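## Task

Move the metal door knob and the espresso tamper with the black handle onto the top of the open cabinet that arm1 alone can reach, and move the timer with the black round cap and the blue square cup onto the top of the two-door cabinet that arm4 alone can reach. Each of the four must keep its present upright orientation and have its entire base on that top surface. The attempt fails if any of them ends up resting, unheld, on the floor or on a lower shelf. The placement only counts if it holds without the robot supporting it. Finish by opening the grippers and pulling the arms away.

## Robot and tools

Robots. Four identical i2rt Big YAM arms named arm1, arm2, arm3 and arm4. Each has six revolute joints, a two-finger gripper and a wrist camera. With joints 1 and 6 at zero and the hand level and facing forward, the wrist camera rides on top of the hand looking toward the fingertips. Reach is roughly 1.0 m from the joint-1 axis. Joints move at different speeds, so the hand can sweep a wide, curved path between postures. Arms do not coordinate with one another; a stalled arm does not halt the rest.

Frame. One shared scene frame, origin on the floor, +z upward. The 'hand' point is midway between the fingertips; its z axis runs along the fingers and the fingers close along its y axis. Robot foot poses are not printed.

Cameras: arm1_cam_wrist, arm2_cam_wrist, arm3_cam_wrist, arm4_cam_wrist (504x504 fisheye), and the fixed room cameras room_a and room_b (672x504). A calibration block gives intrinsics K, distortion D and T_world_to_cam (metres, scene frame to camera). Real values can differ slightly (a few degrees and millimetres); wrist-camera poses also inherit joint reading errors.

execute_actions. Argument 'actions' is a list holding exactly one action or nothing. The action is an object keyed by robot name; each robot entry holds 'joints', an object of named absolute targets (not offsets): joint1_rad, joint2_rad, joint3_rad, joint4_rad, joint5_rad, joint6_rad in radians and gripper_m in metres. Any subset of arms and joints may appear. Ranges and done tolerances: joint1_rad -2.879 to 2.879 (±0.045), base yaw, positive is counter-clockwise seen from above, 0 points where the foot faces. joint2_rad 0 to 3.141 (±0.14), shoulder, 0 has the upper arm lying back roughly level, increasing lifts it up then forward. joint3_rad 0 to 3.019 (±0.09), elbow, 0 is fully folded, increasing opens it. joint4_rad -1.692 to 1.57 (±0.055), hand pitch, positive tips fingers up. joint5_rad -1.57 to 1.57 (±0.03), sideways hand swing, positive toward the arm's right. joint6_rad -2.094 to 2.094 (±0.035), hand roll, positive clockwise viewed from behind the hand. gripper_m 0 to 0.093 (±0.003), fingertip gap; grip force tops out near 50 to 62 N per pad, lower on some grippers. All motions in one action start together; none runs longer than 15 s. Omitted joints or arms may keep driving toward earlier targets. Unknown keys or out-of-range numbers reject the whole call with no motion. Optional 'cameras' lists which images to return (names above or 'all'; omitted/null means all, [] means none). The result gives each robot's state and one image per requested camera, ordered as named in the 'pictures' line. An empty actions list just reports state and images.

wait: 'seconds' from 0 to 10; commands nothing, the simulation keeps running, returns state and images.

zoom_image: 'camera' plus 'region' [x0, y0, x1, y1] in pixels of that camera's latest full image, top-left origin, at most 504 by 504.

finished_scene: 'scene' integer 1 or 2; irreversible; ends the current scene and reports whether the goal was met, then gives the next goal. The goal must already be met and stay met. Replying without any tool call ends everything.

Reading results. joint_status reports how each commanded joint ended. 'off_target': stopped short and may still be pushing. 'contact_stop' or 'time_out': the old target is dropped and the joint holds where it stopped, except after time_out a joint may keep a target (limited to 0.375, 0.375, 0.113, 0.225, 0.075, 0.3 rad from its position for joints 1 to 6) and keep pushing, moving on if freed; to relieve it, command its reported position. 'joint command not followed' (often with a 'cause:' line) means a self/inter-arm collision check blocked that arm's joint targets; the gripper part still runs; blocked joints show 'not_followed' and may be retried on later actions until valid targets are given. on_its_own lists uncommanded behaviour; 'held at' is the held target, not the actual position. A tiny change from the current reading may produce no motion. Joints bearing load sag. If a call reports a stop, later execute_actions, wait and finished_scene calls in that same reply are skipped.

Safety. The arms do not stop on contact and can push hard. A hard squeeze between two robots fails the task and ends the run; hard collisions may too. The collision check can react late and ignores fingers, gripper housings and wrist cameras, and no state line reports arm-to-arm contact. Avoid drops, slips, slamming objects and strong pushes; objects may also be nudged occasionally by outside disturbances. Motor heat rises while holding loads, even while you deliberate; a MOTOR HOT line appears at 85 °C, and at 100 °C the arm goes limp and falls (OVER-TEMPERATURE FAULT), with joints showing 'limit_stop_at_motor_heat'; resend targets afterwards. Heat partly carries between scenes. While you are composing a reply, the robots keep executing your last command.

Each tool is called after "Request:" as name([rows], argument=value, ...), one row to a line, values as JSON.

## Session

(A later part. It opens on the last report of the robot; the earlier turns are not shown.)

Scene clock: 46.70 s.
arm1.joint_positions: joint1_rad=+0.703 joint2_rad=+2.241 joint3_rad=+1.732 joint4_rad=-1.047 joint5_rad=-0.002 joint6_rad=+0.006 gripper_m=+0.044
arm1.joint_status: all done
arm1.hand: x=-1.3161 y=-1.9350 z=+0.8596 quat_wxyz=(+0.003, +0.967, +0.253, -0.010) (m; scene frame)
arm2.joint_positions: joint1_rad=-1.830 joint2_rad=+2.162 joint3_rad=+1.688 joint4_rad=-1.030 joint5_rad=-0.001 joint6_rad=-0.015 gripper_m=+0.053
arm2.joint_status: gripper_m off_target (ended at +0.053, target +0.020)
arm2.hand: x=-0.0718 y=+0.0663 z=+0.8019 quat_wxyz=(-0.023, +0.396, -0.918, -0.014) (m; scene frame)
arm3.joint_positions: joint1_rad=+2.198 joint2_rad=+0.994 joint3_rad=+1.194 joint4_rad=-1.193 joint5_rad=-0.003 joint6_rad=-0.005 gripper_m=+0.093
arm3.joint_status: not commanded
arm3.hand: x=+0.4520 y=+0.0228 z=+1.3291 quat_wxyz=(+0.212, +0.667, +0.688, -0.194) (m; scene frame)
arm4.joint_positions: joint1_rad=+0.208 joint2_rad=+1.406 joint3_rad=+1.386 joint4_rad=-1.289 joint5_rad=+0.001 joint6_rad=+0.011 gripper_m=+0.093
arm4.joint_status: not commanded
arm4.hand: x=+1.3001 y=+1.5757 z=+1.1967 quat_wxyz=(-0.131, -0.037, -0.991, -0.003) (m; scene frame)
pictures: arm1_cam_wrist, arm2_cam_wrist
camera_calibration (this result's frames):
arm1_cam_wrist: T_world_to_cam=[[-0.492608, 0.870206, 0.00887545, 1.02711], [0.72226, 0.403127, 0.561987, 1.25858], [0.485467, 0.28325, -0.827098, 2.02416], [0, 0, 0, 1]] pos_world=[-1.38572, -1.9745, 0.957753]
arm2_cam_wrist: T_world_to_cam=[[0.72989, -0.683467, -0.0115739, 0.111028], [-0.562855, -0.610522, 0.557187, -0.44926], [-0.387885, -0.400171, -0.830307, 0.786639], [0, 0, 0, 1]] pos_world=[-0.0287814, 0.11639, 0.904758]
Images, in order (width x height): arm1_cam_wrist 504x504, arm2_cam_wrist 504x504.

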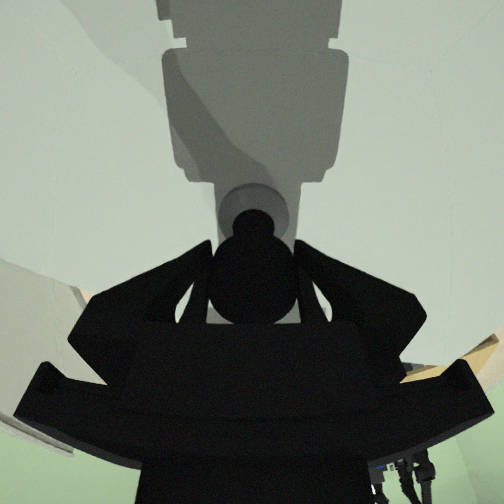

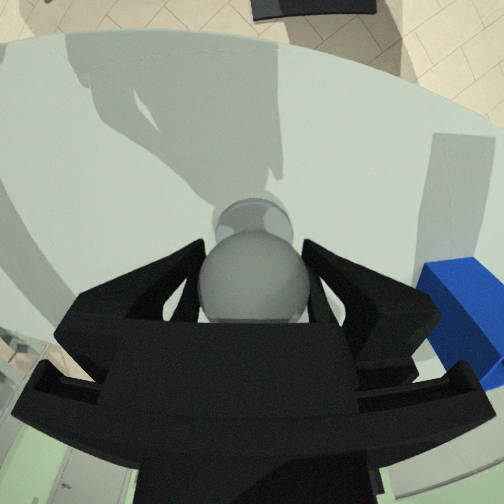

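Request:
execute_actions([
  {"arm1":{"joints":{"joint2_rad":2.24,"gripper_m":0.093}},"arm2":{"joints":{"joint2_rad":1.9,"joint3_rad":1.76,"joint4_rad":-1.33}}},
], cameras=["arm1_cam_wrist","arm2_cam_wrist"])

Request:
execute_actions([
  {"arm1":{"joints":{"joint2_rad":1.9,"joint4_rad":-1.33}},"arm2":{"joints":{"joint1_rad":1.75}},"arm3":{"joints":{"joint1_rad":1.44,"joint2_rad":1.3,"joint3_rad":1.4,"joint4_rad":-1.4}}},
], cameras=["arm1_cam_wrist","arm2_cam_wrist"])

Request:
execute_actions([
  {"arm1":{"joints":{"joint1_rad":-0.3,"joint2_rad":1.6,"joint3_rad":1.5}},"arm2":{"joints":{"joint2_rad":2.27,"joint3_rad":1.5,"joint4_rad":-0.72}},"arm3":{"joints":{"joint2_rad":2.17,"joint3_rad":1.75,"joint4_rad":-1.08}}},
], cameras=["arm3_cam_wrist","arm2_cam_wrist"])

Scene clock: 48.30 s.
arm1.joint_positions: joint1_rad=+0.703 joint2_rad=+2.241 joint3_rad=+1.732 joint4_rad=-1.043 joint5_rad=-0.002 joint6_rad=+0.006 gripper_m=+0.093
arm1.joint_status: all done
arm1.hand: x=-1.3170 y=-1.9355 z=+0.8596 quat_wxyz=(+0.004, +0.967, +0.253, -0.012) (m; scene frame)
arm2.joint_positions: joint1_rad=-1.830 joint2_rad=+1.903 joint3_rad=+1.731 joint4_rad=-1.323 joint5_rad=-0.001 joint6_rad=-0.015 gripper_m=+0.053
arm2.joint_status: all done
arm2.hand: x=-0.0980 y=+0.0376 z=+0.9709 quat_wxyz=(-0.027, +0.396, -0.918, -0.016) (m; scene frame)
arm3.joint_positions: joint1_rad=+2.198 joint2_rad=+0.994 joint3_rad=+1.194 joint4_rad=-1.193 joint5_rad=-0.003 joint6_rad=-0.005 gripper_m=+0.093
arm3.joint_status: not commanded
arm3.hand: x=+0.4520 y=+0.0228 z=+1.3291 quat_wxyz=(+0.212, +0.667, +0.688, -0.194) (m; scene frame)
arm4.joint_positions: joint1_rad=+0.208 joint2_rad=+1.406 joint3_rad=+1.386 joint4_rad=-1.289 joint5_rad=+0.001 joint6_rad=+0.011 gripper_m=+0.093
arm4.joint_status: not commanded
arm4.hand: x=+1.3001 y=+1.5757 z=+1.1967 quat_wxyz=(-0.131, -0.037, -0.991, -0.003) (m; scene frame)
pictures: arm1_cam_wrist, arm2_cam_wrist
camera_calibration (this result's frames):
arm1_cam_wrist: T_world_to_cam=[[-0.492581, 0.870221, 0.00886682, 1.02718], [0.724301, 0.404293, 0.558512, 1.26736], [0.482444, 0.281535, -0.829449, 2.01948], [0, 0, 0, 1]] pos_world=[-1.38626, -1.97481, 0.958112]
arm2_cam_wrist: T_world_to_cam=[[0.729914, -0.683444, -0.0114039, 0.112262], [-0.566285, -0.613963, 0.549883, -0.568808], [-0.382816, -0.394909, -0.835164, 0.910331], [0, 0, 0, 1]] pos_world=[-0.0555599, 0.0869954, 1.07433]
Images, in order (width x height): arm1_cam_wrist 504x504, arm2_cam_wrist 504x504.

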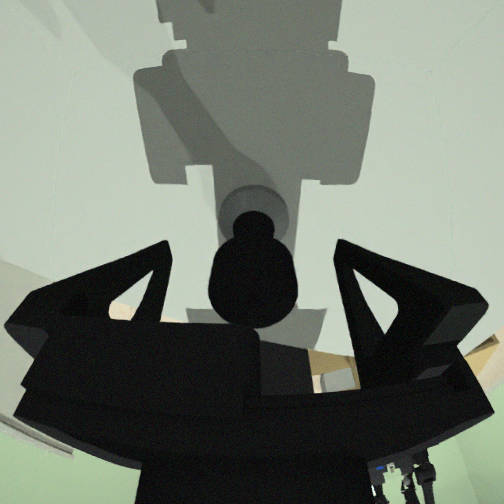

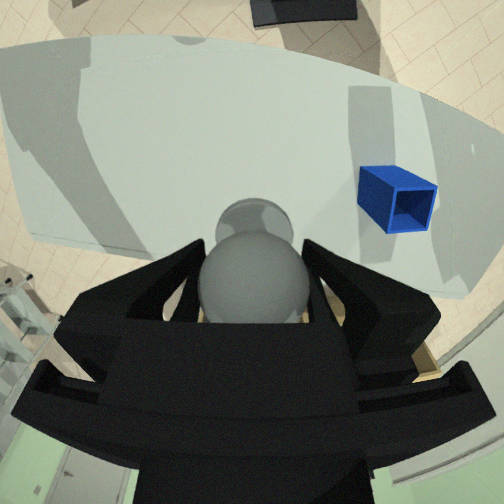

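Scene clock: 51.30 s.
arm1.joint_positions: joint1_rad=+0.703 joint2_rad=+1.897 joint3_rad=+1.734 joint4_rad=-1.312 joint5_rad=-0.002 joint6_rad=+0.006 gripper_m=+0.093
arm1.joint_status: all done
arm1.hand: x=-1.2804 y=-1.9151 z=+1.0667 quat_wxyz=(+0.014, +0.966, +0.253, -0.050) (m; scene frame)
arm2.joint_positions: joint1_rad=+1.759 joint2_rad=+1.913 joint3_rad=+1.731 joint4_rad=-1.323 joint5_rad=-0.002 joint6_rad=-0.014 gripper_m=+0.053
arm2.joint_status: all done
arm2.hand: x=-0.7127 y=-0.9685 z=+0.9782 quat_wxyz=(+0.017, +0.807, +0.589, -0.033) (m; scene frame)
arm3.joint_positions: joint1_rad=+1.438 joint2_rad=+1.312 joint3_rad=+1.357 joint4_rad=-1.392 joint5_rad=+0.000 joint6_rad=-0.005 gripper_m=+0.093
arm3.joint_status: all done
arm3.hand: x=+0.1565 y=+0.0854 z=+1.2605 quat_wxyz=(+0.050, +0.907, +0.407, -0.096) (m; scene frame)
arm4.joint_positions: joint1_rad=+0.208 joint2_rad=+1.406 joint3_rad=+1.386 joint4_rad=-1.289 joint5_rad=+0.001 joint6_rad=+0.011 gripper_m=+0.093
arm4.joint_status: not commanded
arm4.hand: x=+1.3001 y=+1.5757 z=+1.1967 quat_wxyz=(-0.131, -0.037, -0.991, -0.003) (m; scene frame)
pictures: arm1_cam_wrist, arm2_cam_wrist
camera_calibration (this result's frames):
arm1_cam_wrist: T_world_to_cam=[[-0.492091, 0.870501, 0.00868533, 1.02692], [0.759488, 0.424417, 0.493, 1.27036], [0.425471, 0.249197, -0.869986, 2.07619], [0, 0, 0, 1]] pos_world=[-1.34285, -1.95047, 1.17105]
arm2_cam_wrist: T_world_to_cam=[[-0.953323, 0.301836, 0.00836674, -0.391316], [0.258283, 0.800784, 0.540403, 0.428474], [0.156413, 0.51734, -0.841365, 1.55765], [0, 0, 0, 1]] pos_world=[-0.727356, -1.03084, 1.08228]
Images, in order (width x height): arm1_cam_wrist 504x504, arm2_cam_wrist 504x504.

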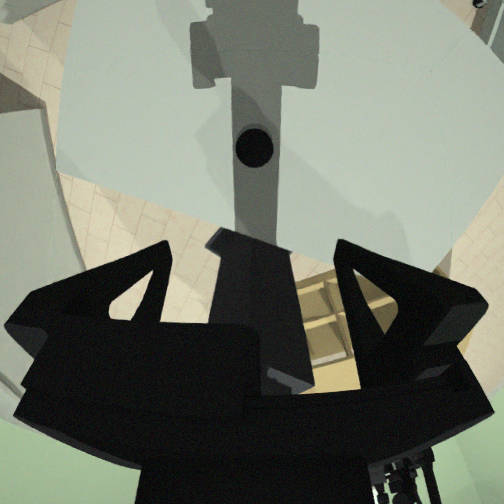

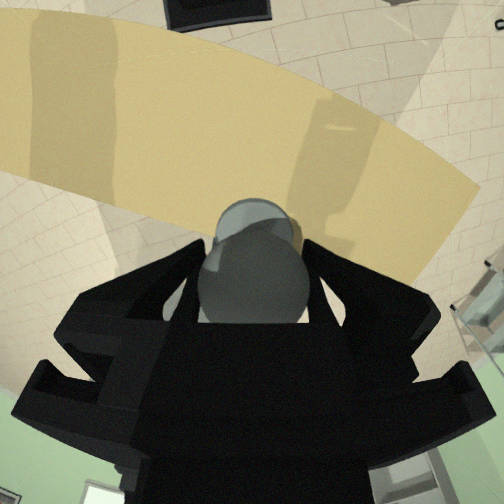

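Scene clock: 53.03 s.
arm1.joint_positions: joint1_rad=-0.306 joint2_rad=+1.585 joint3_rad=+1.515 joint4_rad=-1.313 joint5_rad=+0.000 joint6_rad=+0.006 gripper_m=+0.093
arm1.joint_status: all done
arm1.hand: x=-1.2112 y=-1.3675 z=+1.1440 quat_wxyz=(-0.021, +0.965, -0.245, -0.094) (m; scene frame)
arm2.joint_positions: joint1_rad=+1.758 joint2_rad=+2.289 joint3_rad=+1.464 joint4_rad=-0.728 joint5_rad=-0.001 joint6_rad=-0.014 gripper_m=+0.053
arm2.joint_status: all done
arm2.hand: x=-0.7115 y=-0.9517 z=+0.6727 quat_wxyz=(+0.003, +0.808, +0.589, -0.014) (m; scene frame)
arm3.joint_positions: joint1_rad=+1.438 joint2_rad=+2.181 joint3_rad=+1.718 joint4_rad=-1.081 joint5_rad=+0.000 joint6_rad=-0.005 gripper_m=+0.093
arm3.joint_status: all done
arm3.hand: x=+0.0173 y=-0.0770 z=+0.9533 quat_wxyz=(+0.010, +0.912, +0.410, -0.006) (m; scene frame)
arm4.joint_positions: joint1_rad=+0.208 joint2_rad=+1.406 joint3_rad=+1.386 joint4_rad=-1.289 joint5_rad=+0.001 joint6_rad=+0.011 gripper_m=+0.093
arm4.joint_status: not commanded
arm4.hand: x=+1.3001 y=+1.5757 z=+1.1967 quat_wxyz=(-0.131, -0.037, -0.991, -0.003) (m; scene frame)
pictures: arm2_cam_wrist, arm3_cam_wrist
camera_calibration (this result's frames):
arm2_cam_wrist: T_world_to_cam=[[-0.953134, 0.302434, 0.00827461, -0.391927], [0.250969, 0.775073, 0.579893, 0.523593], [0.168966, 0.554793, -0.814651, 1.31831], [0, 0, 0, 1]] pos_world=[-0.727714, -1.01868, 0.773579]
arm3_cam_wrist: T_world_to_cam=[[-0.761294, 0.64825, -0.0143058, 0.0773229], [0.525997, 0.630323, 0.570982, -0.500272], [0.379156, 0.42716, -0.820838, 0.930292], [0, 0, 0, 1]] pos_world=[-0.0307187, -0.132175, 1.05037]
Images, in order (width x height): arm2_cam_wrist 504x504, arm3_cam_wrist 504x504.

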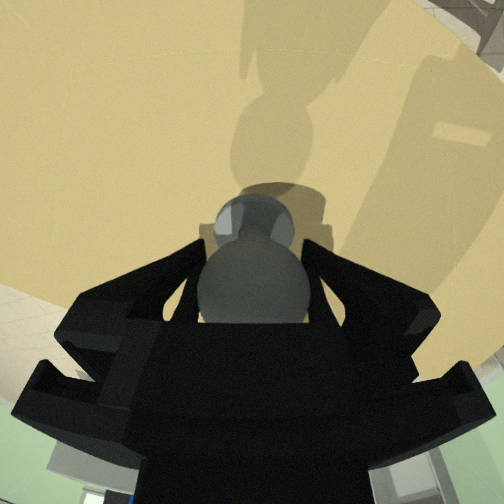

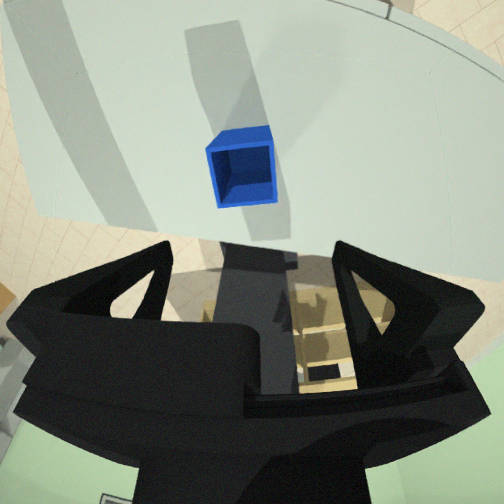

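Request:
execute_actions([
  {"arm2":{"joints":{"joint2_rad":2.335,"joint4_rad":-0.64}},"arm3":{"joints":{"joint1_rad":1.46,"joint2_rad":2.305,"joint4_rad":-0.94,"joint6_rad":-0.11}}},
], cameras=["arm3_cam_wrist","arm2_cam_wrist"])

Scene clock: 55.33 s.
arm1.joint_positions: joint1_rad=-0.306 joint2_rad=+1.585 joint3_rad=+1.515 joint4_rad=-1.313 joint5_rad=+0.000 joint6_rad=+0.006 gripper_m=+0.093
arm1.joint_status: not commanded
arm1.hand: x=-1.2112 y=-1.3675 z=+1.1440 quat_wxyz=(-0.021, +0.965, -0.245, -0.094) (m; scene frame)
arm2.joint_positions: joint1_rad=+1.758 joint2_rad=+2.330 joint3_rad=+1.468 joint4_rad=-0.647 joint5_rad=-0.001 joint6_rad=-0.014 gripper_m=+0.053
arm2.joint_status: all done
arm2.hand: x=-0.7149 y=-0.9609 z=+0.6511 quat_wxyz=(+0.016, +0.807, +0.589, -0.032) (m; scene frame)
arm3.joint_positions: joint1_rad=+1.456 joint2_rad=+2.323 joint3_rad=+1.724 joint4_rad=-0.950 joint5_rad=+0.000 joint6_rad=-0.101 gripper_m=+0.093
arm3.joint_status: all done
arm3.hand: x=+0.0221 y=-0.0910 z=+0.8671 quat_wxyz=(+0.009, +0.887, +0.462, -0.004) (m; scene frame)
arm4.joint_positions: joint1_rad=+0.208 joint2_rad=+1.406 joint3_rad=+1.386 joint4_rad=-1.289 joint5_rad=+0.001 joint6_rad=+0.011 gripper_m=+0.093
arm4.joint_status: not commanded
arm4.hand: x=+1.3001 y=+1.5757 z=+1.1967 quat_wxyz=(-0.131, -0.037, -0.991, -0.003) (m; scene frame)
pictures: arm2_cam_wrist, arm3_cam_wrist
camera_calibration (this result's frames):
arm2_cam_wrist: T_world_to_cam=[[-0.953181, 0.302266, 0.00904918, -0.392895], [0.258338, 0.798373, 0.543932, 0.59519], [0.157188, 0.520803, -0.839081, 1.28127], [0, 0, 0, 1]] pos_world=[-0.729659, -1.02371, 0.754898]
arm3_cam_wrist: T_world_to_cam=[[-0.830352, 0.557084, -0.0131128, 0.0810114], [0.449765, 0.68391, 0.574438, -0.44121], [0.328978, 0.471088, -0.818443, 0.866765], [0, 0, 0, 1]] pos_world=[-0.0194381, -0.151705, 0.963908]
Images, in order (width x height): arm2_cam_wrist 504x504, arm3_cam_wrist 504x504.

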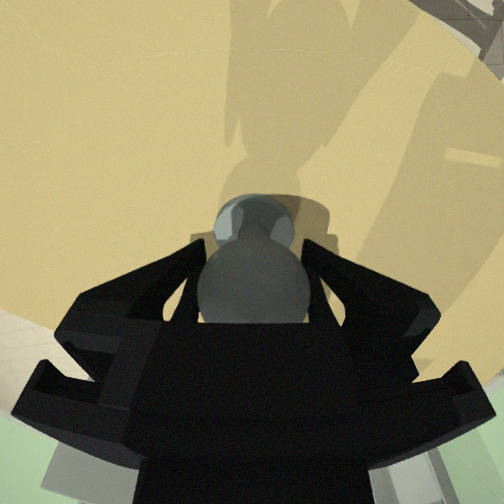

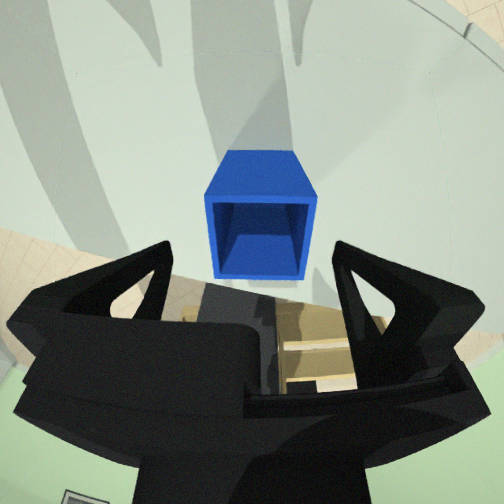

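Request:
execute_actions([
  {"arm2":{"joints":{"joint2_rad":2.36}},"arm3":{"joints":{"joint1_rad":1.445,"joint2_rad":2.405,"joint4_rad":-0.85}}},
], cameras=["arm3_cam_wrist","arm2_cam_wrist"])

Scene clock: 56.47 s.
arm1.joint_positions: joint1_rad=-0.306 joint2_rad=+1.585 joint3_rad=+1.515 joint4_rad=-1.313 joint5_rad=+0.000 joint6_rad=+0.006 gripper_m=+0.093
arm1.joint_status: not commanded
arm1.hand: x=-1.2112 y=-1.3675 z=+1.1440 quat_wxyz=(-0.021, +0.965, -0.245, -0.094) (m; scene frame)
arm2.joint_positions: joint1_rad=+1.758 joint2_rad=+2.332 joint3_rad=+1.468 joint4_rad=-0.647 joint5_rad=-0.001 joint6_rad=-0.014 gripper_m=+0.053
arm2.joint_status: all done
arm2.hand: x=-0.7148 y=-0.9605 z=+0.6502 quat_wxyz=(+0.015, +0.807, +0.589, -0.031) (m; scene frame)
arm3.joint_positions: joint1_rad=+1.454 joint2_rad=+2.414 joint3_rad=+1.725 joint4_rad=-0.859 joint5_rad=+0.000 joint6_rad=-0.102 gripper_m=+0.093
arm3.joint_status: all done
arm3.hand: x=+0.0228 y=-0.0899 z=+0.8107 quat_wxyz=(+0.009, +0.887, +0.461, -0.004) (m; scene frame)
arm4.joint_positions: joint1_rad=+0.208 joint2_rad=+1.406 joint3_rad=+1.386 joint4_rad=-1.289 joint5_rad=+0.001 joint6_rad=+0.011 gripper_m=+0.093
arm4.joint_status: not commanded
arm4.hand: x=+1.3001 y=+1.5757 z=+1.1967 quat_wxyz=(-0.131, -0.037, -0.991, -0.003) (m; scene frame)
pictures: arm2_cam_wrist, arm3_cam_wrist
camera_calibration (this result's frames):
arm2_cam_wrist: T_world_to_cam=[[-0.953179, 0.302271, 0.00902188, -0.392866], [0.258089, 0.797581, 0.545212, 0.593507], [0.157606, 0.522013, -0.83825, 1.2812], [0, 0, 0, 1]] pos_world=[-0.729573, -1.02342, 0.753921]
arm3_cam_wrist: T_world_to_cam=[[-0.829715, 0.558036, -0.0130056, 0.0802381], [0.450842, 0.683708, 0.573834, -0.409434], [0.329112, 0.470255, -0.818869, 0.820123], [0, 0, 0, 1]] pos_world=[-0.0187476, -0.15051, 0.907564]
Images, in order (width x height): arm2_cam_wrist 504x504, arm3_cam_wrist 504x504.

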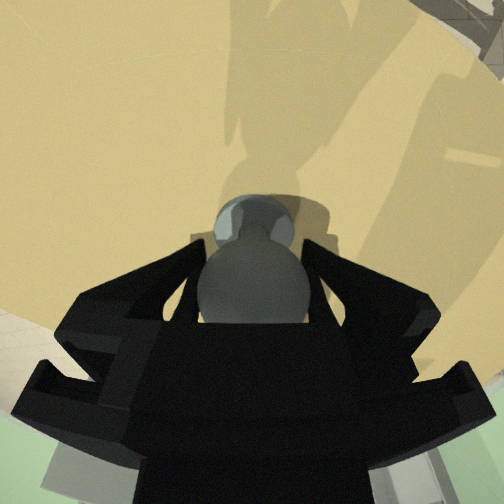

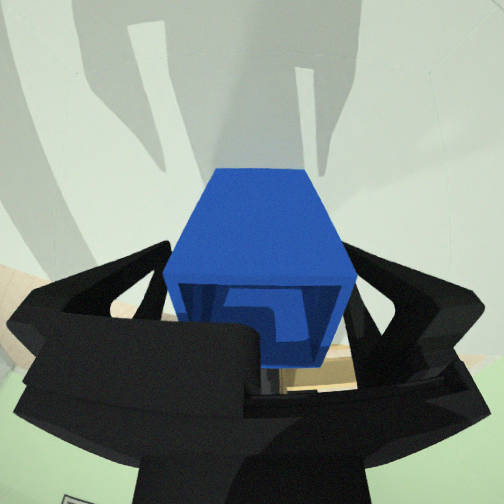

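Request:
execute_actions([
  {"arm2":{"joints":{"joint2_rad":2.335,"gripper_m":0.093}},"arm3":{"joints":{"joint1_rad":1.44,"gripper_m":0.03}}},
], cameras=["arm3_cam_wrist","arm2_cam_wrist"])

Request:
execute_actions([
  {"arm2":{"joints":{"joint2_rad":2.05,"joint4_rad":-0.9}},"arm3":{"joints":{"joint2_rad":2.17,"joint3_rad":1.76,"joint4_rad":-1.09}}},
], cameras=["arm3_cam_wrist","arm2_cam_wrist"])

Request:
execute_actions([
  {"arm2":{"joints":{"joint1_rad":0.5,"joint2_rad":1.0,"joint3_rad":1.2,"joint4_rad":-1.2}},"arm3":{"joints":{"joint1_rad":-1.5,"joint6_rad":-0.43}},"arm1":{"joints":{"joint1_rad":-0.8}}},
], cameras=["arm3_cam_wrist"])

Request:
execute_actions([
  {"arm1":{"joints":{"joint1_rad":-1.45,"joint2_rad":2.37,"joint3_rad":1.85,"joint4_rad":-0.99}},"arm3":{"joints":{"joint2_rad":2.66,"joint3_rad":1.875,"joint4_rad":-0.73}}},
], cameras=["arm3_cam_wrist","arm1_cam_wrist"])

Scene clock: 57.33 s.
arm1.joint_positions: joint1_rad=-0.306 joint2_rad=+1.585 joint3_rad=+1.515 joint4_rad=-1.313 joint5_rad=+0.000 joint6_rad=+0.006 gripper_m=+0.093
arm1.joint_status: not commanded
arm1.hand: x=-1.2112 y=-1.3675 z=+1.1440 quat_wxyz=(-0.021, +0.965, -0.245, -0.094) (m; scene frame)
arm2.joint_positions: joint1_rad=+1.758 joint2_rad=+2.332 joint3_rad=+1.468 joint4_rad=-0.647 joint5_rad=-0.001 joint6_rad=-0.014 gripper_m=+0.093
arm2.joint_status: all done
arm2.hand: x=-0.7148 y=-0.9605 z=+0.6502 quat_wxyz=(+0.015, +0.807, +0.589, -0.031) (m; scene frame)
arm3.joint_positions: joint1_rad=+1.448 joint2_rad=+2.414 joint3_rad=+1.725 joint4_rad=-0.859 joint5_rad=+0.000 joint6_rad=-0.103 gripper_m=+0.054
arm3.joint_status: gripper_m off_target (ended at +0.054, target +0.030); the others done
arm3.hand: x=+0.0196 y=-0.0871 z=+0.8107 quat_wxyz=(+0.009, +0.888, +0.459, -0.004) (m; scene frame)
arm4.joint_positions: joint1_rad=+0.208 joint2_rad=+1.406 joint3_rad=+1.386 joint4_rad=-1.289 joint5_rad=+0.001 joint6_rad=+0.011 gripper_m=+0.093
arm4.joint_status: not commanded
arm4.hand: x=+1.3001 y=+1.5757 z=+1.1967 quat_wxyz=(-0.131, -0.037, -0.991, -0.003) (m; scene frame)
pictures: arm2_cam_wrist, arm3_cam_wrist
camera_calibration (this result's frames):
arm2_cam_wrist: T_world_to_cam=[[-0.953179, 0.302271, 0.00902188, -0.392866], [0.258089, 0.797581, 0.545212, 0.593507], [0.157606, 0.522013, -0.83825, 1.2812], [0, 0, 0, 1]] pos_world=[-0.729573, -1.02342, 0.753921]
arm3_cam_wrist: T_world_to_cam=[[-0.826508, 0.562775, -0.0129547, 0.0763639], [0.454742, 0.681058, 0.573908, -0.410229], [0.331804, 0.468448, -0.818817, 0.819564], [0, 0, 0, 1]] pos_world=[-0.0222713, -0.14751, 0.907496]
Images, in order (width x height): arm2_cam_wrist 504x504, arm3_cam_wrist 504x504.

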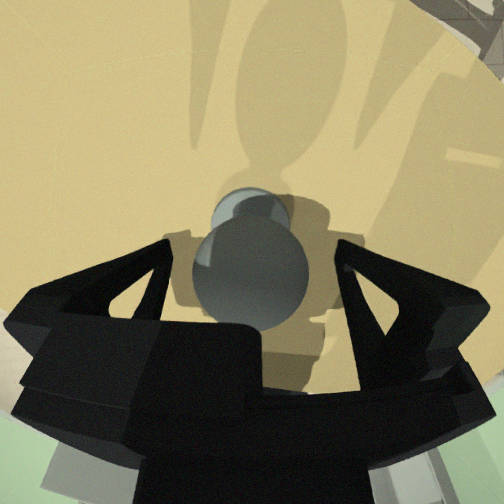

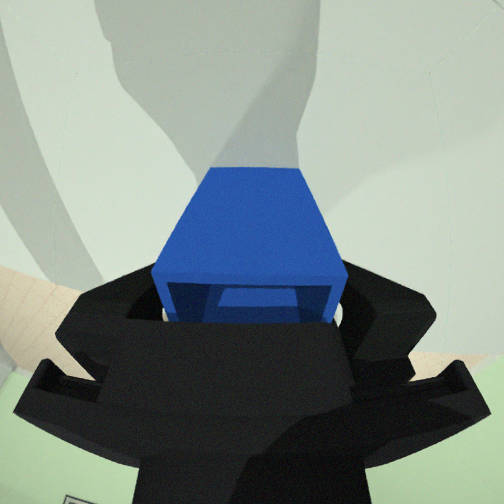

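Scene clock: 58.67 s.
arm1.joint_positions: joint1_rad=-0.306 joint2_rad=+1.585 joint3_rad=+1.515 joint4_rad=-1.313 joint5_rad=+0.000 joint6_rad=+0.006 gripper_m=+0.093
arm1.joint_status: not commanded
arm1.hand: x=-1.2112 y=-1.3675 z=+1.1440 quat_wxyz=(-0.021, +0.965, -0.245, -0.094) (m; scene frame)
arm2.joint_positions: joint1_rad=+1.758 joint2_rad=+2.041 joint3_rad=+1.481 joint4_rad=-0.893 joint5_rad=-0.001 joint6_rad=-0.014 gripper_m=+0.093
arm2.joint_status: all done
arm2.hand: x=-0.7159 y=-0.9705 z=+0.8186 quat_wxyz=(+0.032, +0.806, +0.588, -0.055) (m; scene frame)
arm3.joint_positions: joint1_rad=+1.448 joint2_rad=+2.171 joint3_rad=+1.744 joint4_rad=-1.083 joint5_rad=+0.000 joint6_rad=-0.103 gripper_m=+0.054
arm3.joint_status: all done
arm3.hand: x=+0.0144 y=-0.0896 z=+0.9685 quat_wxyz=(+0.016, +0.888, +0.459, -0.022) (m; scene frame)
arm4.joint_positions: joint1_rad=+0.208 joint2_rad=+1.406 joint3_rad=+1.386 joint4_rad=-1.289 joint5_rad=+0.001 joint6_rad=+0.011 gripper_m=+0.093
arm4.joint_status: not commanded
arm4.hand: x=+1.3001 y=+1.5757 z=+1.1967 quat_wxyz=(-0.131, -0.037, -0.991, -0.003) (m; scene frame)
pictures: arm2_cam_wrist, arm3_cam_wrist
camera_calibration (this result's frames):
arm2_cam_wrist: T_world_to_cam=[[-0.953224, 0.302097, 0.0100578, -0.393479], [0.267073, 0.826198, 0.496053, 0.5845], [0.141546, 0.475536, -0.868234, 1.39566], [0, 0, 0, 1]] pos_world=[-0.72873, -1.02773, 0.925777]
arm3_cam_wrist: T_world_to_cam=[[-0.826466, 0.562925, -0.00831515, 0.0710178], [0.469159, 0.696816, 0.542528, -0.465154], [0.311197, 0.44448, -0.839996, 0.970425], [0, 0, 0, 1]] pos_world=[-0.0250683, -0.147186, 1.0681]
Images, in order (width x height): arm2_cam_wrist 504x504, arm3_cam_wrist 504x504.

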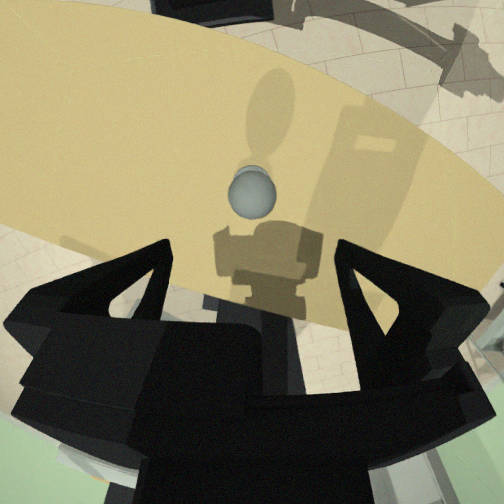

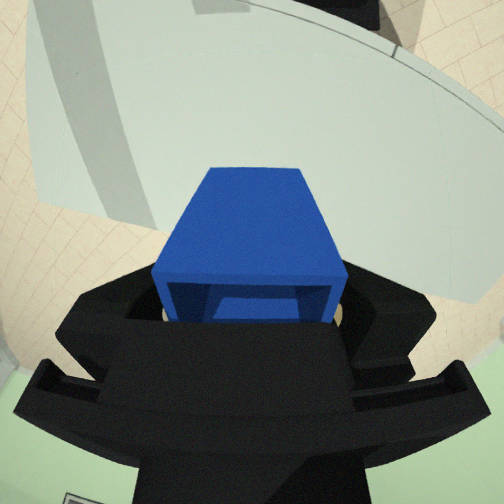

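Scene clock: 61.43 s.
arm1.joint_positions: joint1_rad=-0.805 joint2_rad=+1.585 joint3_rad=+1.515 joint4_rad=-1.313 joint5_rad=+0.001 joint6_rad=+0.006 gripper_m=+0.093
arm1.joint_status: all done
arm1.hand: x=-1.0371 y=-1.1776 z=+1.1424 quat_wxyz=(-0.042, +0.874, -0.476, -0.085) (m; scene frame)
arm2.joint_positions: joint1_rad=+0.504 joint2_rad=+0.991 joint3_rad=+1.205 joint4_rad=-1.194 joint5_rad=+0.002 joint6_rad=-0.013 gripper_m=+0.093
arm2.joint_status: all done
arm2.hand: x=-0.8980 y=-0.3906 z=+1.1901 quat_wxyz=(-0.002, +0.954, +0.001, -0.298) (m; scene frame)
arm3.joint_positions: joint1_rad=-1.501 joint2_rad=+2.171 joint3_rad=+1.744 joint4_rad=-1.083 joint5_rad=+0.002 joint6_rad=-0.422 gripper_m=+0.054
arm3.joint_status: all done
arm3.hand: x=+0.7757 y=+0.9671 z=+0.9768 quat_wxyz=(-0.034, +0.669, -0.743, -0.002) (m; scene frame)
arm4.joint_positions: joint1_rad=+0.208 joint2_rad=+1.406 joint3_rad=+1.386 joint4_rad=-1.289 joint5_rad=+0.001 joint6_rad=+0.011 gripper_m=+0.093
arm4.joint_status: not commanded
arm4.hand: x=+1.3001 y=+1.5757 z=+1.1967 quat_wxyz=(-0.131, -0.037, -0.991, -0.003) (m; scene frame)
pictures: arm3_cam_wrist
camera_calibration (this result's frames):
arm3_cam_wrist: T_world_to_cam=[[0.995351, -0.0861575, 0.0430395, -0.730134], [-0.0956786, -0.833533, 0.544122, 0.353406], [-0.0110054, -0.545711, -0.837901, 1.47625], [0, 0, 0, 1]] pos_world=[0.7768, 1.03727, 1.07608]
Images, in order (width x height): arm3_cam_wrist 504x504.

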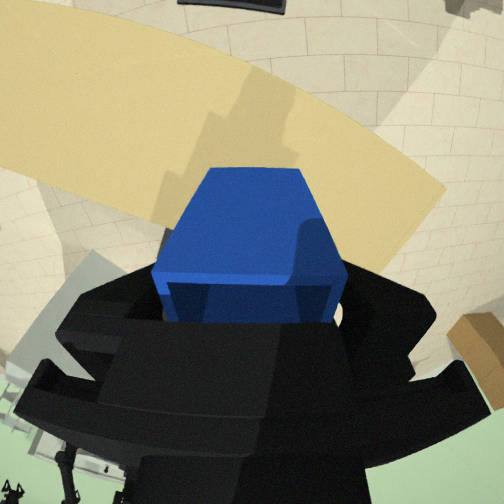

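Scene clock: 63.37 s.
arm1.joint_positions: joint1_rad=-1.444 joint2_rad=+2.352 joint3_rad=+1.835 joint4_rad=-0.995 joint5_rad=+0.001 joint6_rad=+0.006 gripper_m=+0.093
arm1.joint_status: all done
arm1.hand: x=-0.7132 y=-0.9333 z=+0.8171 quat_wxyz=(-0.018, +0.684, -0.729, -0.021) (m; scene frame)
arm2.joint_positions: joint1_rad=+0.504 joint2_rad=+0.991 joint3_rad=+1.205 joint4_rad=-1.194 joint5_rad=+0.002 joint6_rad=-0.013 gripper_m=+0.093
arm2.joint_status: not commanded
arm2.hand: x=-0.8980 y=-0.3906 z=+1.1901 quat_wxyz=(-0.002, +0.954, +0.001, -0.298) (m; scene frame)
arm3.joint_positions: joint1_rad=-1.501 joint2_rad=+2.676 joint3_rad=+1.845 joint4_rad=-0.738 joint5_rad=+0.002 joint6_rad=-0.423 gripper_m=+0.053
arm3.joint_status: all done
arm3.hand: x=+0.7775 y=+0.9611 z=+0.6875 quat_wxyz=(-0.006, +0.669, -0.743, +0.008) (m; scene frame)
arm4.joint_positions: joint1_rad=+0.208 joint2_rad=+1.406 joint3_rad=+1.386 joint4_rad=-1.289 joint5_rad=+0.001 joint6_rad=+0.011 gripper_m=+0.093
arm4.joint_status: not commanded
arm4.hand: x=+1.3001 y=+1.5757 z=+1.1967 quat_wxyz=(-0.131, -0.037, -0.991, -0.003) (m; scene frame)
pictures: arm1_cam_wrist, arm3_cam_wrist
camera_calibration (this result's frames):
arm1_cam_wrist: T_world_to_cam=[[0.998151, -0.060667, 0.00364436, 0.651407], [-0.0532541, -0.844141, 0.533469, -1.25069], [-0.0292876, -0.532677, -0.845812, 0.29929], [0, 0, 0, 1]] pos_world=[-0.708042, -0.856813, 0.917972]
arm3_cam_wrist: T_world_to_cam=[[0.996233, -0.0847626, 0.0183167, -0.705056], [-0.0792802, -0.804636, 0.588452, 0.435043], [-0.0351404, -0.587688, -0.808324, 1.26935], [0, 0, 0, 1]] pos_world=[0.781496, 1.03627, 0.782957]
Images, in order (width x height): arm1_cam_wrist 504x504, arm3_cam_wrist 504x504.

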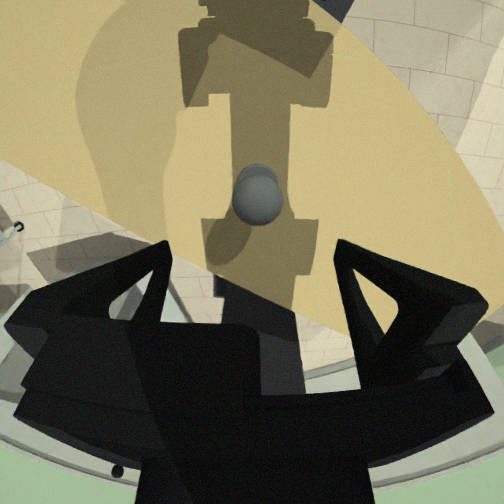

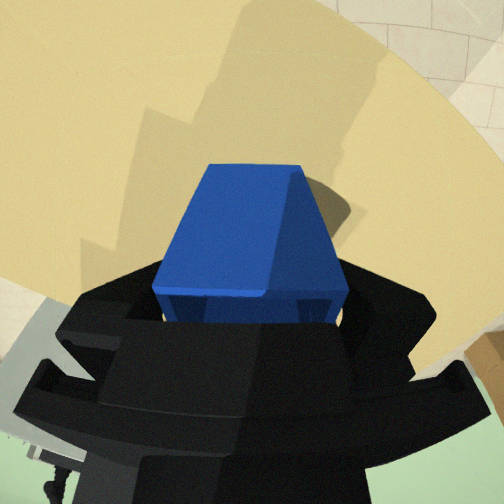

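Request:
execute_actions([
  {"arm1":{"joints":{"joint1_rad":-1.46,"joint2_rad":2.51,"joint4_rad":-0.855}},"arm3":{"joints":{"joint2_rad":2.72}}},
], cameras=["arm3_cam_wrist","arm1_cam_wrist"])

Scene clock: 64.77 s.
arm1.joint_positions: joint1_rad=-1.453 joint2_rad=+2.508 joint3_rad=+1.835 joint4_rad=-0.873 joint5_rad=+0.001 joint6_rad=+0.006 gripper_m=+0.093
arm1.joint_status: all done
arm1.hand: x=-0.7084 y=-0.9453 z=+0.7156 quat_wxyz=(-0.006, +0.681, -0.733, -0.009) (m; scene frame)
arm2.joint_positions: joint1_rad=+0.504 joint2_rad=+0.991 joint3_rad=+1.205 joint4_rad=-1.194 joint5_rad=+0.002 joint6_rad=-0.013 gripper_m=+0.093
arm2.joint_status: not commanded
arm2.hand: x=-0.8980 y=-0.3906 z=+1.1901 quat_wxyz=(-0.002, +0.954, +0.001, -0.298) (m; scene frame)
arm3.joint_positions: joint1_rad=-1.501 joint2_rad=+2.723 joint3_rad=+1.846 joint4_rad=-0.738 joint5_rad=+0.002 joint6_rad=-0.423 gripper_m=+0.053
arm3.joint_status: all done
arm3.hand: x=+0.7681 y=+0.9441 z=+0.6589 quat_wxyz=(+0.016, +0.669, -0.743, +0.014) (m; scene frame)
arm4.joint_positions: joint1_rad=+0.208 joint2_rad=+1.406 joint3_rad=+1.386 joint4_rad=-1.289 joint5_rad=+0.001 joint6_rad=+0.011 gripper_m=+0.093
arm4.joint_status: not commanded
arm4.hand: x=+1.3001 y=+1.5757 z=+1.1967 quat_wxyz=(-0.131, -0.037, -0.991, -0.003) (m; scene frame)
pictures: arm1_cam_wrist, arm3_cam_wrist
camera_calibration (this result's frames):
arm1_cam_wrist: T_world_to_cam=[[0.997579, -0.069441, 0.0037482, 0.63751], [-0.0595148, -0.824616, 0.562554, -1.2132], [-0.0359735, -0.561415, -0.826752, 0.16162], [0, 0, 0, 1]] pos_world=[-0.702356, -0.86542, 0.813722]
arm3_cam_wrist: T_world_to_cam=[[0.996369, -0.0851324, -0.00109791, -0.683595], [-0.0660335, -0.780851, 0.621217, 0.383184], [-0.053743, -0.618889, -0.783638, 1.26345], [0, 0, 0, 1]] pos_world=[0.774317, 1.02295, 0.751294]
Images, in order (width x height): arm1_cam_wrist 504x504, arm3_cam_wrist 504x504.

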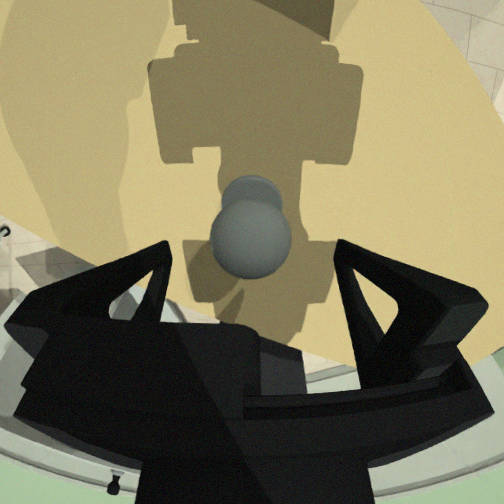

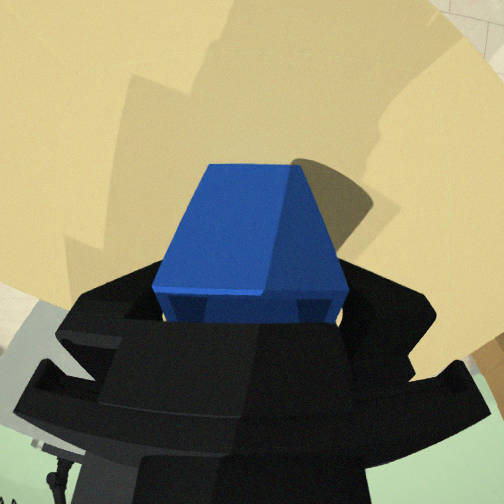

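Request:
execute_actions([
  {"arm1":{"joints":{"joint2_rad":2.6,"joint4_rad":-0.77}},"arm3":{"joints":{"joint2_rad":2.745,"joint4_rad":-0.72}}},
], cameras=["arm3_cam_wrist","arm1_cam_wrist"])

Scene clock: 65.93 s.
arm1.joint_positions: joint1_rad=-1.453 joint2_rad=+2.591 joint3_rad=+1.835 joint4_rad=-0.787 joint5_rad=+0.001 joint6_rad=+0.006 gripper_m=+0.093
arm1.joint_status: all done
arm1.hand: x=-0.7092 y=-0.9523 z=+0.6628 quat_wxyz=(-0.007, +0.681, -0.733, -0.011) (m; scene frame)
arm2.joint_positions: joint1_rad=+0.504 joint2_rad=+0.991 joint3_rad=+1.205 joint4_rad=-1.194 joint5_rad=+0.002 joint6_rad=-0.013 gripper_m=+0.093
arm2.joint_status: not commanded
arm2.hand: x=-0.8980 y=-0.3906 z=+1.1901 quat_wxyz=(-0.002, +0.954, +0.001, -0.298) (m; scene frame)
arm3.joint_positions: joint1_rad=-1.501 joint2_rad=+2.726 joint3_rad=+1.847 joint4_rad=-0.730 joint5_rad=+0.002 joint6_rad=-0.423 gripper_m=+0.053
arm3.joint_status: all done
arm3.hand: x=+0.7685 y=+0.9447 z=+0.6571 quat_wxyz=(+0.013, +0.669, -0.743, +0.014) (m; scene frame)
arm4.joint_positions: joint1_rad=+0.208 joint2_rad=+1.406 joint3_rad=+1.386 joint4_rad=-1.289 joint5_rad=+0.001 joint6_rad=+0.011 gripper_m=+0.093
arm4.joint_status: not commanded
arm4.hand: x=+1.3001 y=+1.5757 z=+1.1967 quat_wxyz=(-0.131, -0.037, -0.991, -0.003) (m; scene frame)
pictures: arm1_cam_wrist, arm3_cam_wrist
camera_calibration (this result's frames):
arm1_cam_wrist: T_world_to_cam=[[0.997576, -0.0694848, 0.0037393, 0.63801], [-0.0596965, -0.826962, 0.55908, -1.18936], [-0.0357553, -0.557948, -0.829105, 0.119117], [0, 0, 0, 1]] pos_world=[-0.703205, -0.872766, 0.761325]
arm3_cam_wrist: T_world_to_cam=[[0.996376, -0.0850549, 0.00102221, -0.685403], [-0.0675176, -0.783511, 0.617698, 0.390793], [-0.0517374, -0.615529, -0.786414, 1.25951], [0, 0, 0, 1]] pos_world=[0.774468, 1.02316, 0.749807]
Images, in order (width x height): arm1_cam_wrist 504x504, arm3_cam_wrist 504x504.

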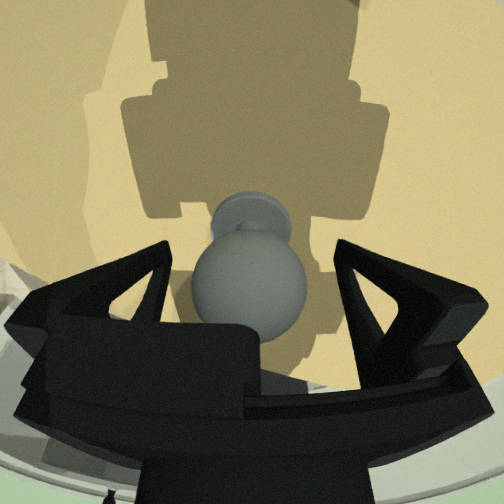

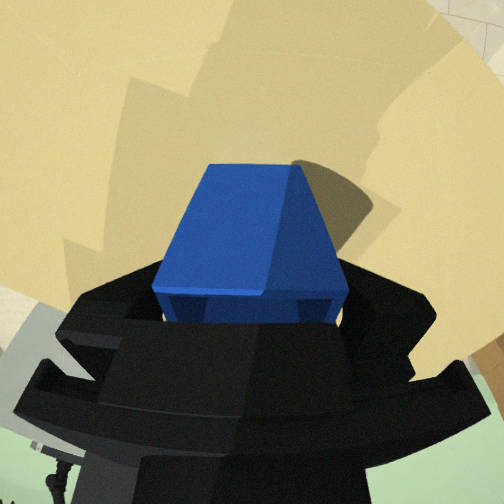

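Request:
execute_actions([
  {"arm1":{"joints":{"gripper_m":0.02}},"arm3":{"joints":{"joint2_rad":2.725,"gripper_m":0.093}}},
], cameras=["arm3_cam_wrist","arm1_cam_wrist"])

Request:
execute_actions([
  {"arm1":{"joints":{"joint2_rad":2.05,"joint3_rad":1.75,"joint4_rad":-1.25}},"arm3":{"joints":{"joint2_rad":2.4,"joint4_rad":-1.0}},"arm4":{"joints":{"joint1_rad":-0.7}}},
], cameras=["arm3_cam_wrist","arm1_cam_wrist"])

Request:
execute_actions([
  {"arm1":{"joints":{"joint1_rad":0.38}},"arm3":{"joints":{"joint1_rad":-0.3,"joint2_rad":1.0,"joint3_rad":1.2,"joint4_rad":-1.2}},"arm4":{"joints":{"joint1_rad":-1.0}}},
], cameras=["arm1_cam_wrist"])

Request:
execute_actions([
  {"arm1":{"joints":{"joint2_rad":2.26,"joint4_rad":-1.02}},"arm4":{"joints":{"joint1_rad":-1.39,"joint2_rad":2.36,"joint3_rad":1.8,"joint4_rad":-0.95}}},
], cameras=["arm4_cam_wrist","arm1_cam_wrist"])

Scene clock: 66.80 s.
arm1.joint_positions: joint1_rad=-1.453 joint2_rad=+2.591 joint3_rad=+1.835 joint4_rad=-0.786 joint5_rad=+0.000 joint6_rad=+0.006 gripper_m=+0.051
arm1.joint_status: gripper_m off_target (ended at +0.051, target +0.020)
arm1.hand: x=-0.7093 y=-0.9522 z=+0.6629 quat_wxyz=(-0.007, +0.681, -0.732, -0.011) (m; scene frame)
arm2.joint_positions: joint1_rad=+0.504 joint2_rad=+0.991 joint3_rad=+1.205 joint4_rad=-1.194 joint5_rad=+0.002 joint6_rad=-0.013 gripper_m=+0.093
arm2.joint_status: not commanded
arm2.hand: x=-0.8980 y=-0.3906 z=+1.1901 quat_wxyz=(-0.002, +0.954, +0.001, -0.298) (m; scene frame)
arm3.joint_positions: joint1_rad=-1.501 joint2_rad=+2.726 joint3_rad=+1.847 joint4_rad=-0.729 joint5_rad=+0.002 joint6_rad=-0.423 gripper_m=+0.093
arm3.joint_status: all done
arm3.hand: x=+0.7686 y=+0.9450 z=+0.6571 quat_wxyz=(+0.013, +0.669, -0.743, +0.013) (m; scene frame)
arm4.joint_positions: joint1_rad=+0.208 joint2_rad=+1.406 joint3_rad=+1.386 joint4_rad=-1.289 joint5_rad=+0.001 joint6_rad=+0.011 gripper_m=+0.093
arm4.joint_status: not commanded
arm4.hand: x=+1.3001 y=+1.5757 z=+1.1967 quat_wxyz=(-0.131, -0.037, -0.991, -0.003) (m; scene frame)
pictures: arm1_cam_wrist, arm3_cam_wrist
camera_calibration (this result's frames):
arm1_cam_wrist: T_world_to_cam=[[0.997606, -0.069089, 0.00298558, 0.639039], [-0.0589617, -0.827228, 0.558764, -1.18881], [-0.0361347, -0.557603, -0.829321, 0.119375], [0, 0, 0, 1]] pos_world=[-0.70329, -0.872704, 0.761358]
arm3_cam_wrist: T_world_to_cam=[[0.996376, -0.0850509, 0.00116694, -0.685563], [-0.0676653, -0.784241, 0.616756, 0.392444], [-0.0515405, -0.6146, -0.787154, 1.25913], [0, 0, 0, 1]] pos_world=[0.77453, 1.02333, 0.74989]
Images, in order (width x height): arm1_cam_wrist 504x504, arm3_cam_wrist 504x504.

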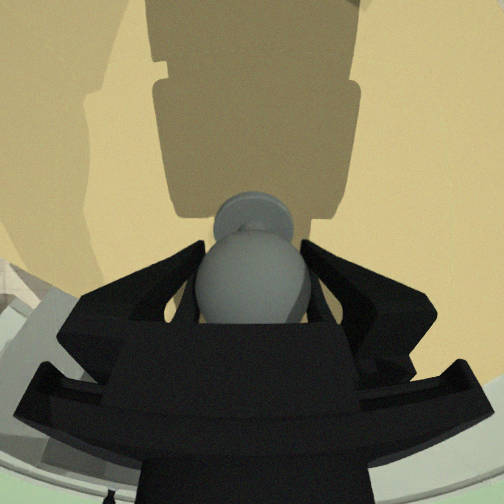

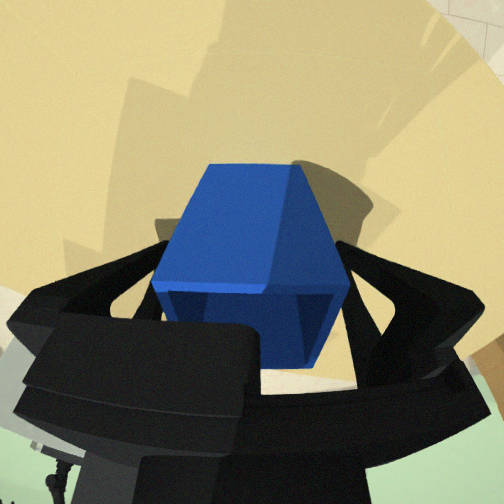

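Scene clock: 68.53 s.
arm1.joint_positions: joint1_rad=-1.453 joint2_rad=+2.062 joint3_rad=+1.740 joint4_rad=-1.233 joint5_rad=+0.000 joint6_rad=+0.006 gripper_m=+0.051
arm1.joint_status: all done
arm1.hand: x=-0.7099 y=-0.9899 z=+0.9652 quat_wxyz=(-0.002, +0.681, -0.732, -0.007) (m; scene frame)
arm2.joint_positions: joint1_rad=+0.504 joint2_rad=+0.991 joint3_rad=+1.205 joint4_rad=-1.194 joint5_rad=+0.002 joint6_rad=-0.013 gripper_m=+0.093
arm2.joint_status: not commanded
arm2.hand: x=-0.8980 y=-0.3906 z=+1.1901 quat_wxyz=(-0.002, +0.954, +0.001, -0.298) (m; scene frame)
arm3.joint_positions: joint1_rad=-1.501 joint2_rad=+2.401 joint3_rad=+1.865 joint4_rad=-0.994 joint5_rad=+0.002 joint6_rad=-0.423 gripper_m=+0.093
arm3.joint_status: all done
arm3.hand: x=+0.7931 y=+0.9938 z=+0.8709 quat_wxyz=(-0.024, +0.669, -0.743, +0.001) (m; scene frame)
arm4.joint_positions: joint1_rad=-0.697 joint2_rad=+1.406 joint3_rad=+1.386 joint4_rad=-1.289 joint5_rad=+0.001 joint6_rad=+0.009 gripper_m=+0.093
arm4.joint_status: all done
arm4.hand: x=+1.0967 y=+1.2162 z=+1.1914 quat_wxyz=(-0.113, -0.466, -0.876, +0.054) (m; scene frame)
pictures: arm1_cam_wrist, arm3_cam_wrist
camera_calibration (this result's frames):
arm1_cam_wrist: T_world_to_cam=[[0.997615, -0.0689595, 0.00300805, 0.63615], [-0.0583804, -0.819716, 0.569787, -1.39181], [-0.0368264, -0.568603, -0.821787, 0.330345], [0, 0, 0, 1]] pos_world=[-0.703722, -0.909187, 1.0626]
arm3_cam_wrist: T_world_to_cam=[[0.995776, -0.0850413, 0.0346081, -0.734737], [-0.0898174, -0.824098, 0.559281, 0.407693], [-0.0190415, -0.560027, -0.828255, 1.41447], [0, 0, 0, 1]] pos_world=[0.795185, 1.06564, 0.968954]
Images, in order (width x height): arm1_cam_wrist 504x504, arm3_cam_wrist 504x504.

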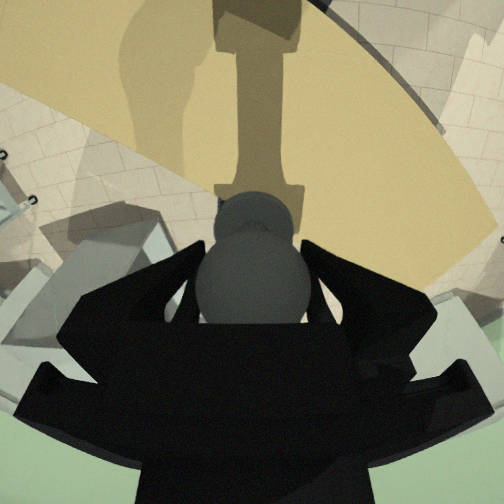

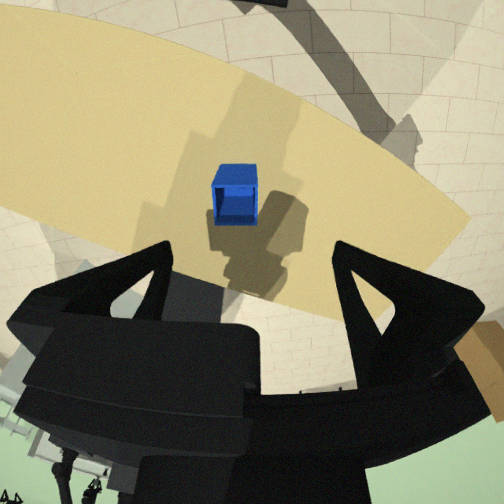

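Scene clock: 70.77 s.
arm1.joint_positions: joint1_rad=+0.385 joint2_rad=+2.062 joint3_rad=+1.740 joint4_rad=-1.233 joint5_rad=-0.002 joint6_rad=+0.006 gripper_m=+0.051
arm1.joint_status: all done
arm1.hand: x=-1.3666 y=-1.7386 z=+0.9714 quat_wxyz=(+0.003, +0.995, +0.097, -0.011) (m; scene frame)
arm2.joint_positions: joint1_rad=+0.504 joint2_rad=+0.991 joint3_rad=+1.205 joint4_rad=-1.194 joint5_rad=+0.002 joint6_rad=-0.013 gripper_m=+0.093
arm2.joint_status: not commanded
arm2.hand: x=-0.8980 y=-0.3906 z=+1.1901 quat_wxyz=(-0.002, +0.954, +0.001, -0.298) (m; scene frame)
arm3.joint_positions: joint1_rad=-0.301 joint2_rad=+0.992 joint3_rad=+1.194 joint4_rad=-1.193 joint5_rad=-0.003 joint6_rad=-0.425 gripper_m=+0.093
arm3.joint_status: all done
arm3.hand: x=+0.2032 y=+0.7007 z=+1.3234 quat_wxyz=(-0.175, +0.934, -0.223, -0.218) (m; scene frame)
arm4.joint_positions: joint1_rad=-1.008 joint2_rad=+1.406 joint3_rad=+1.386 joint4_rad=-1.289 joint5_rad=+0.001 joint6_rad=+0.009 gripper_m=+0.093
arm4.joint_status: all done
arm4.hand: x=+0.9647 y=+1.1528 z=+1.1903 quat_wxyz=(-0.101, -0.596, -0.794, +0.072) (m; scene frame)
pictures: arm1_cam_wrist
camera_calibration (this result's frames):
arm1_cam_wrist: T_world_to_cam=[[-0.196068, 0.980571, 0.00620716, 1.43002], [0.812021, 0.158811, 0.561605, 0.851295], [0.549708, 0.115153, -0.827382, 1.88132], [0, 0, 0, 1]] pos_world=[-1.44506, -1.75407, 1.0696]
Images, in order (width x height): arm1_cam_wrist 504x504.

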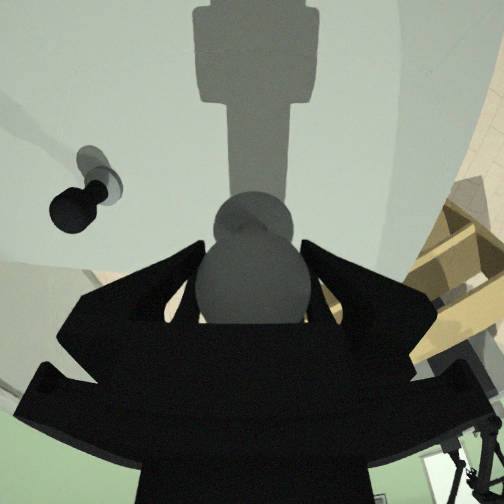

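Scene clock: 72.60 s.
arm1.joint_positions: joint1_rad=+0.385 joint2_rad=+2.270 joint3_rad=+1.740 joint4_rad=-1.037 joint5_rad=-0.003 joint6_rad=+0.006 gripper_m=+0.051
arm1.joint_status: all done
arm1.hand: x=-1.3884 y=-1.7432 z=+0.8436 quat_wxyz=(+0.002, +0.995, +0.097, -0.005) (m; scene frame)
arm2.joint_positions: joint1_rad=+0.504 joint2_rad=+0.991 joint3_rad=+1.205 joint4_rad=-1.194 joint5_rad=+0.002 joint6_rad=-0.013 gripper_m=+0.093
arm2.joint_status: not commanded
arm2.hand: x=-0.8980 y=-0.3906 z=+1.1901 quat_wxyz=(-0.002, +0.954, +0.001, -0.298) (m; scene frame)
arm3.joint_positions: joint1_rad=-0.301 joint2_rad=+0.992 joint3_rad=+1.194 joint4_rad=-1.193 joint5_rad=-0.003 joint6_rad=-0.425 gripper_m=+0.093
arm3.joint_status: not commanded
arm3.hand: x=+0.2032 y=+0.7007 z=+1.3234 quat_wxyz=(-0.175, +0.934, -0.223, -0.218) (m; scene frame)
arm4.joint_positions: joint1_rad=-1.398 joint2_rad=+2.369 joint3_rad=+1.763 joint4_rad=-0.953 joint5_rad=+0.000 joint6_rad=+0.009 gripper_m=+0.093
arm4.joint_status: all done
arm4.hand: x=+0.7656 y=+0.9565 z=+0.7999 quat_wxyz=(+0.001, -0.743, -0.669, -0.001) (m; scene frame)
pictures: arm1_cam_wrist, arm4_cam_wrist
camera_calibration (this result's frames):
arm1_cam_wrist: T_world_to_cam=[[-0.196154, 0.980556, 0.00584478, 1.43118], [0.805409, 0.157712, 0.571352, 0.922226], [0.559321, 0.116781, -0.820684, 1.79866], [0, 0, 0, 1]] pos_world=[-1.46806, -1.75885, 0.940854]
arm4_cam_wrist: T_world_to_cam=[[-0.992225, 0.123691, -0.0137776, 0.654398], [0.0921408, 0.804496, 0.586767, -1.30439], [0.0836616, 0.580935, -0.809639, 0.151534], [0, 0, 0, 1]] pos_world=[0.75682, 0.880401, 0.897075]
Images, in order (width x height): arm1_cam_wrist 504x504, arm4_cam_wrist 504x504.

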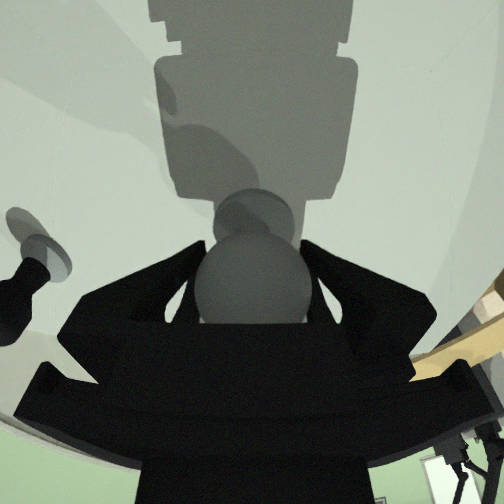

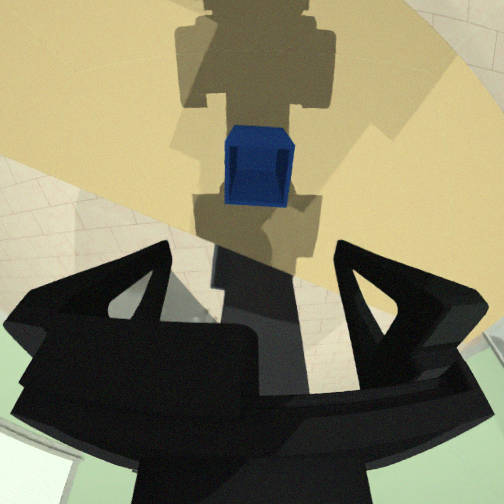

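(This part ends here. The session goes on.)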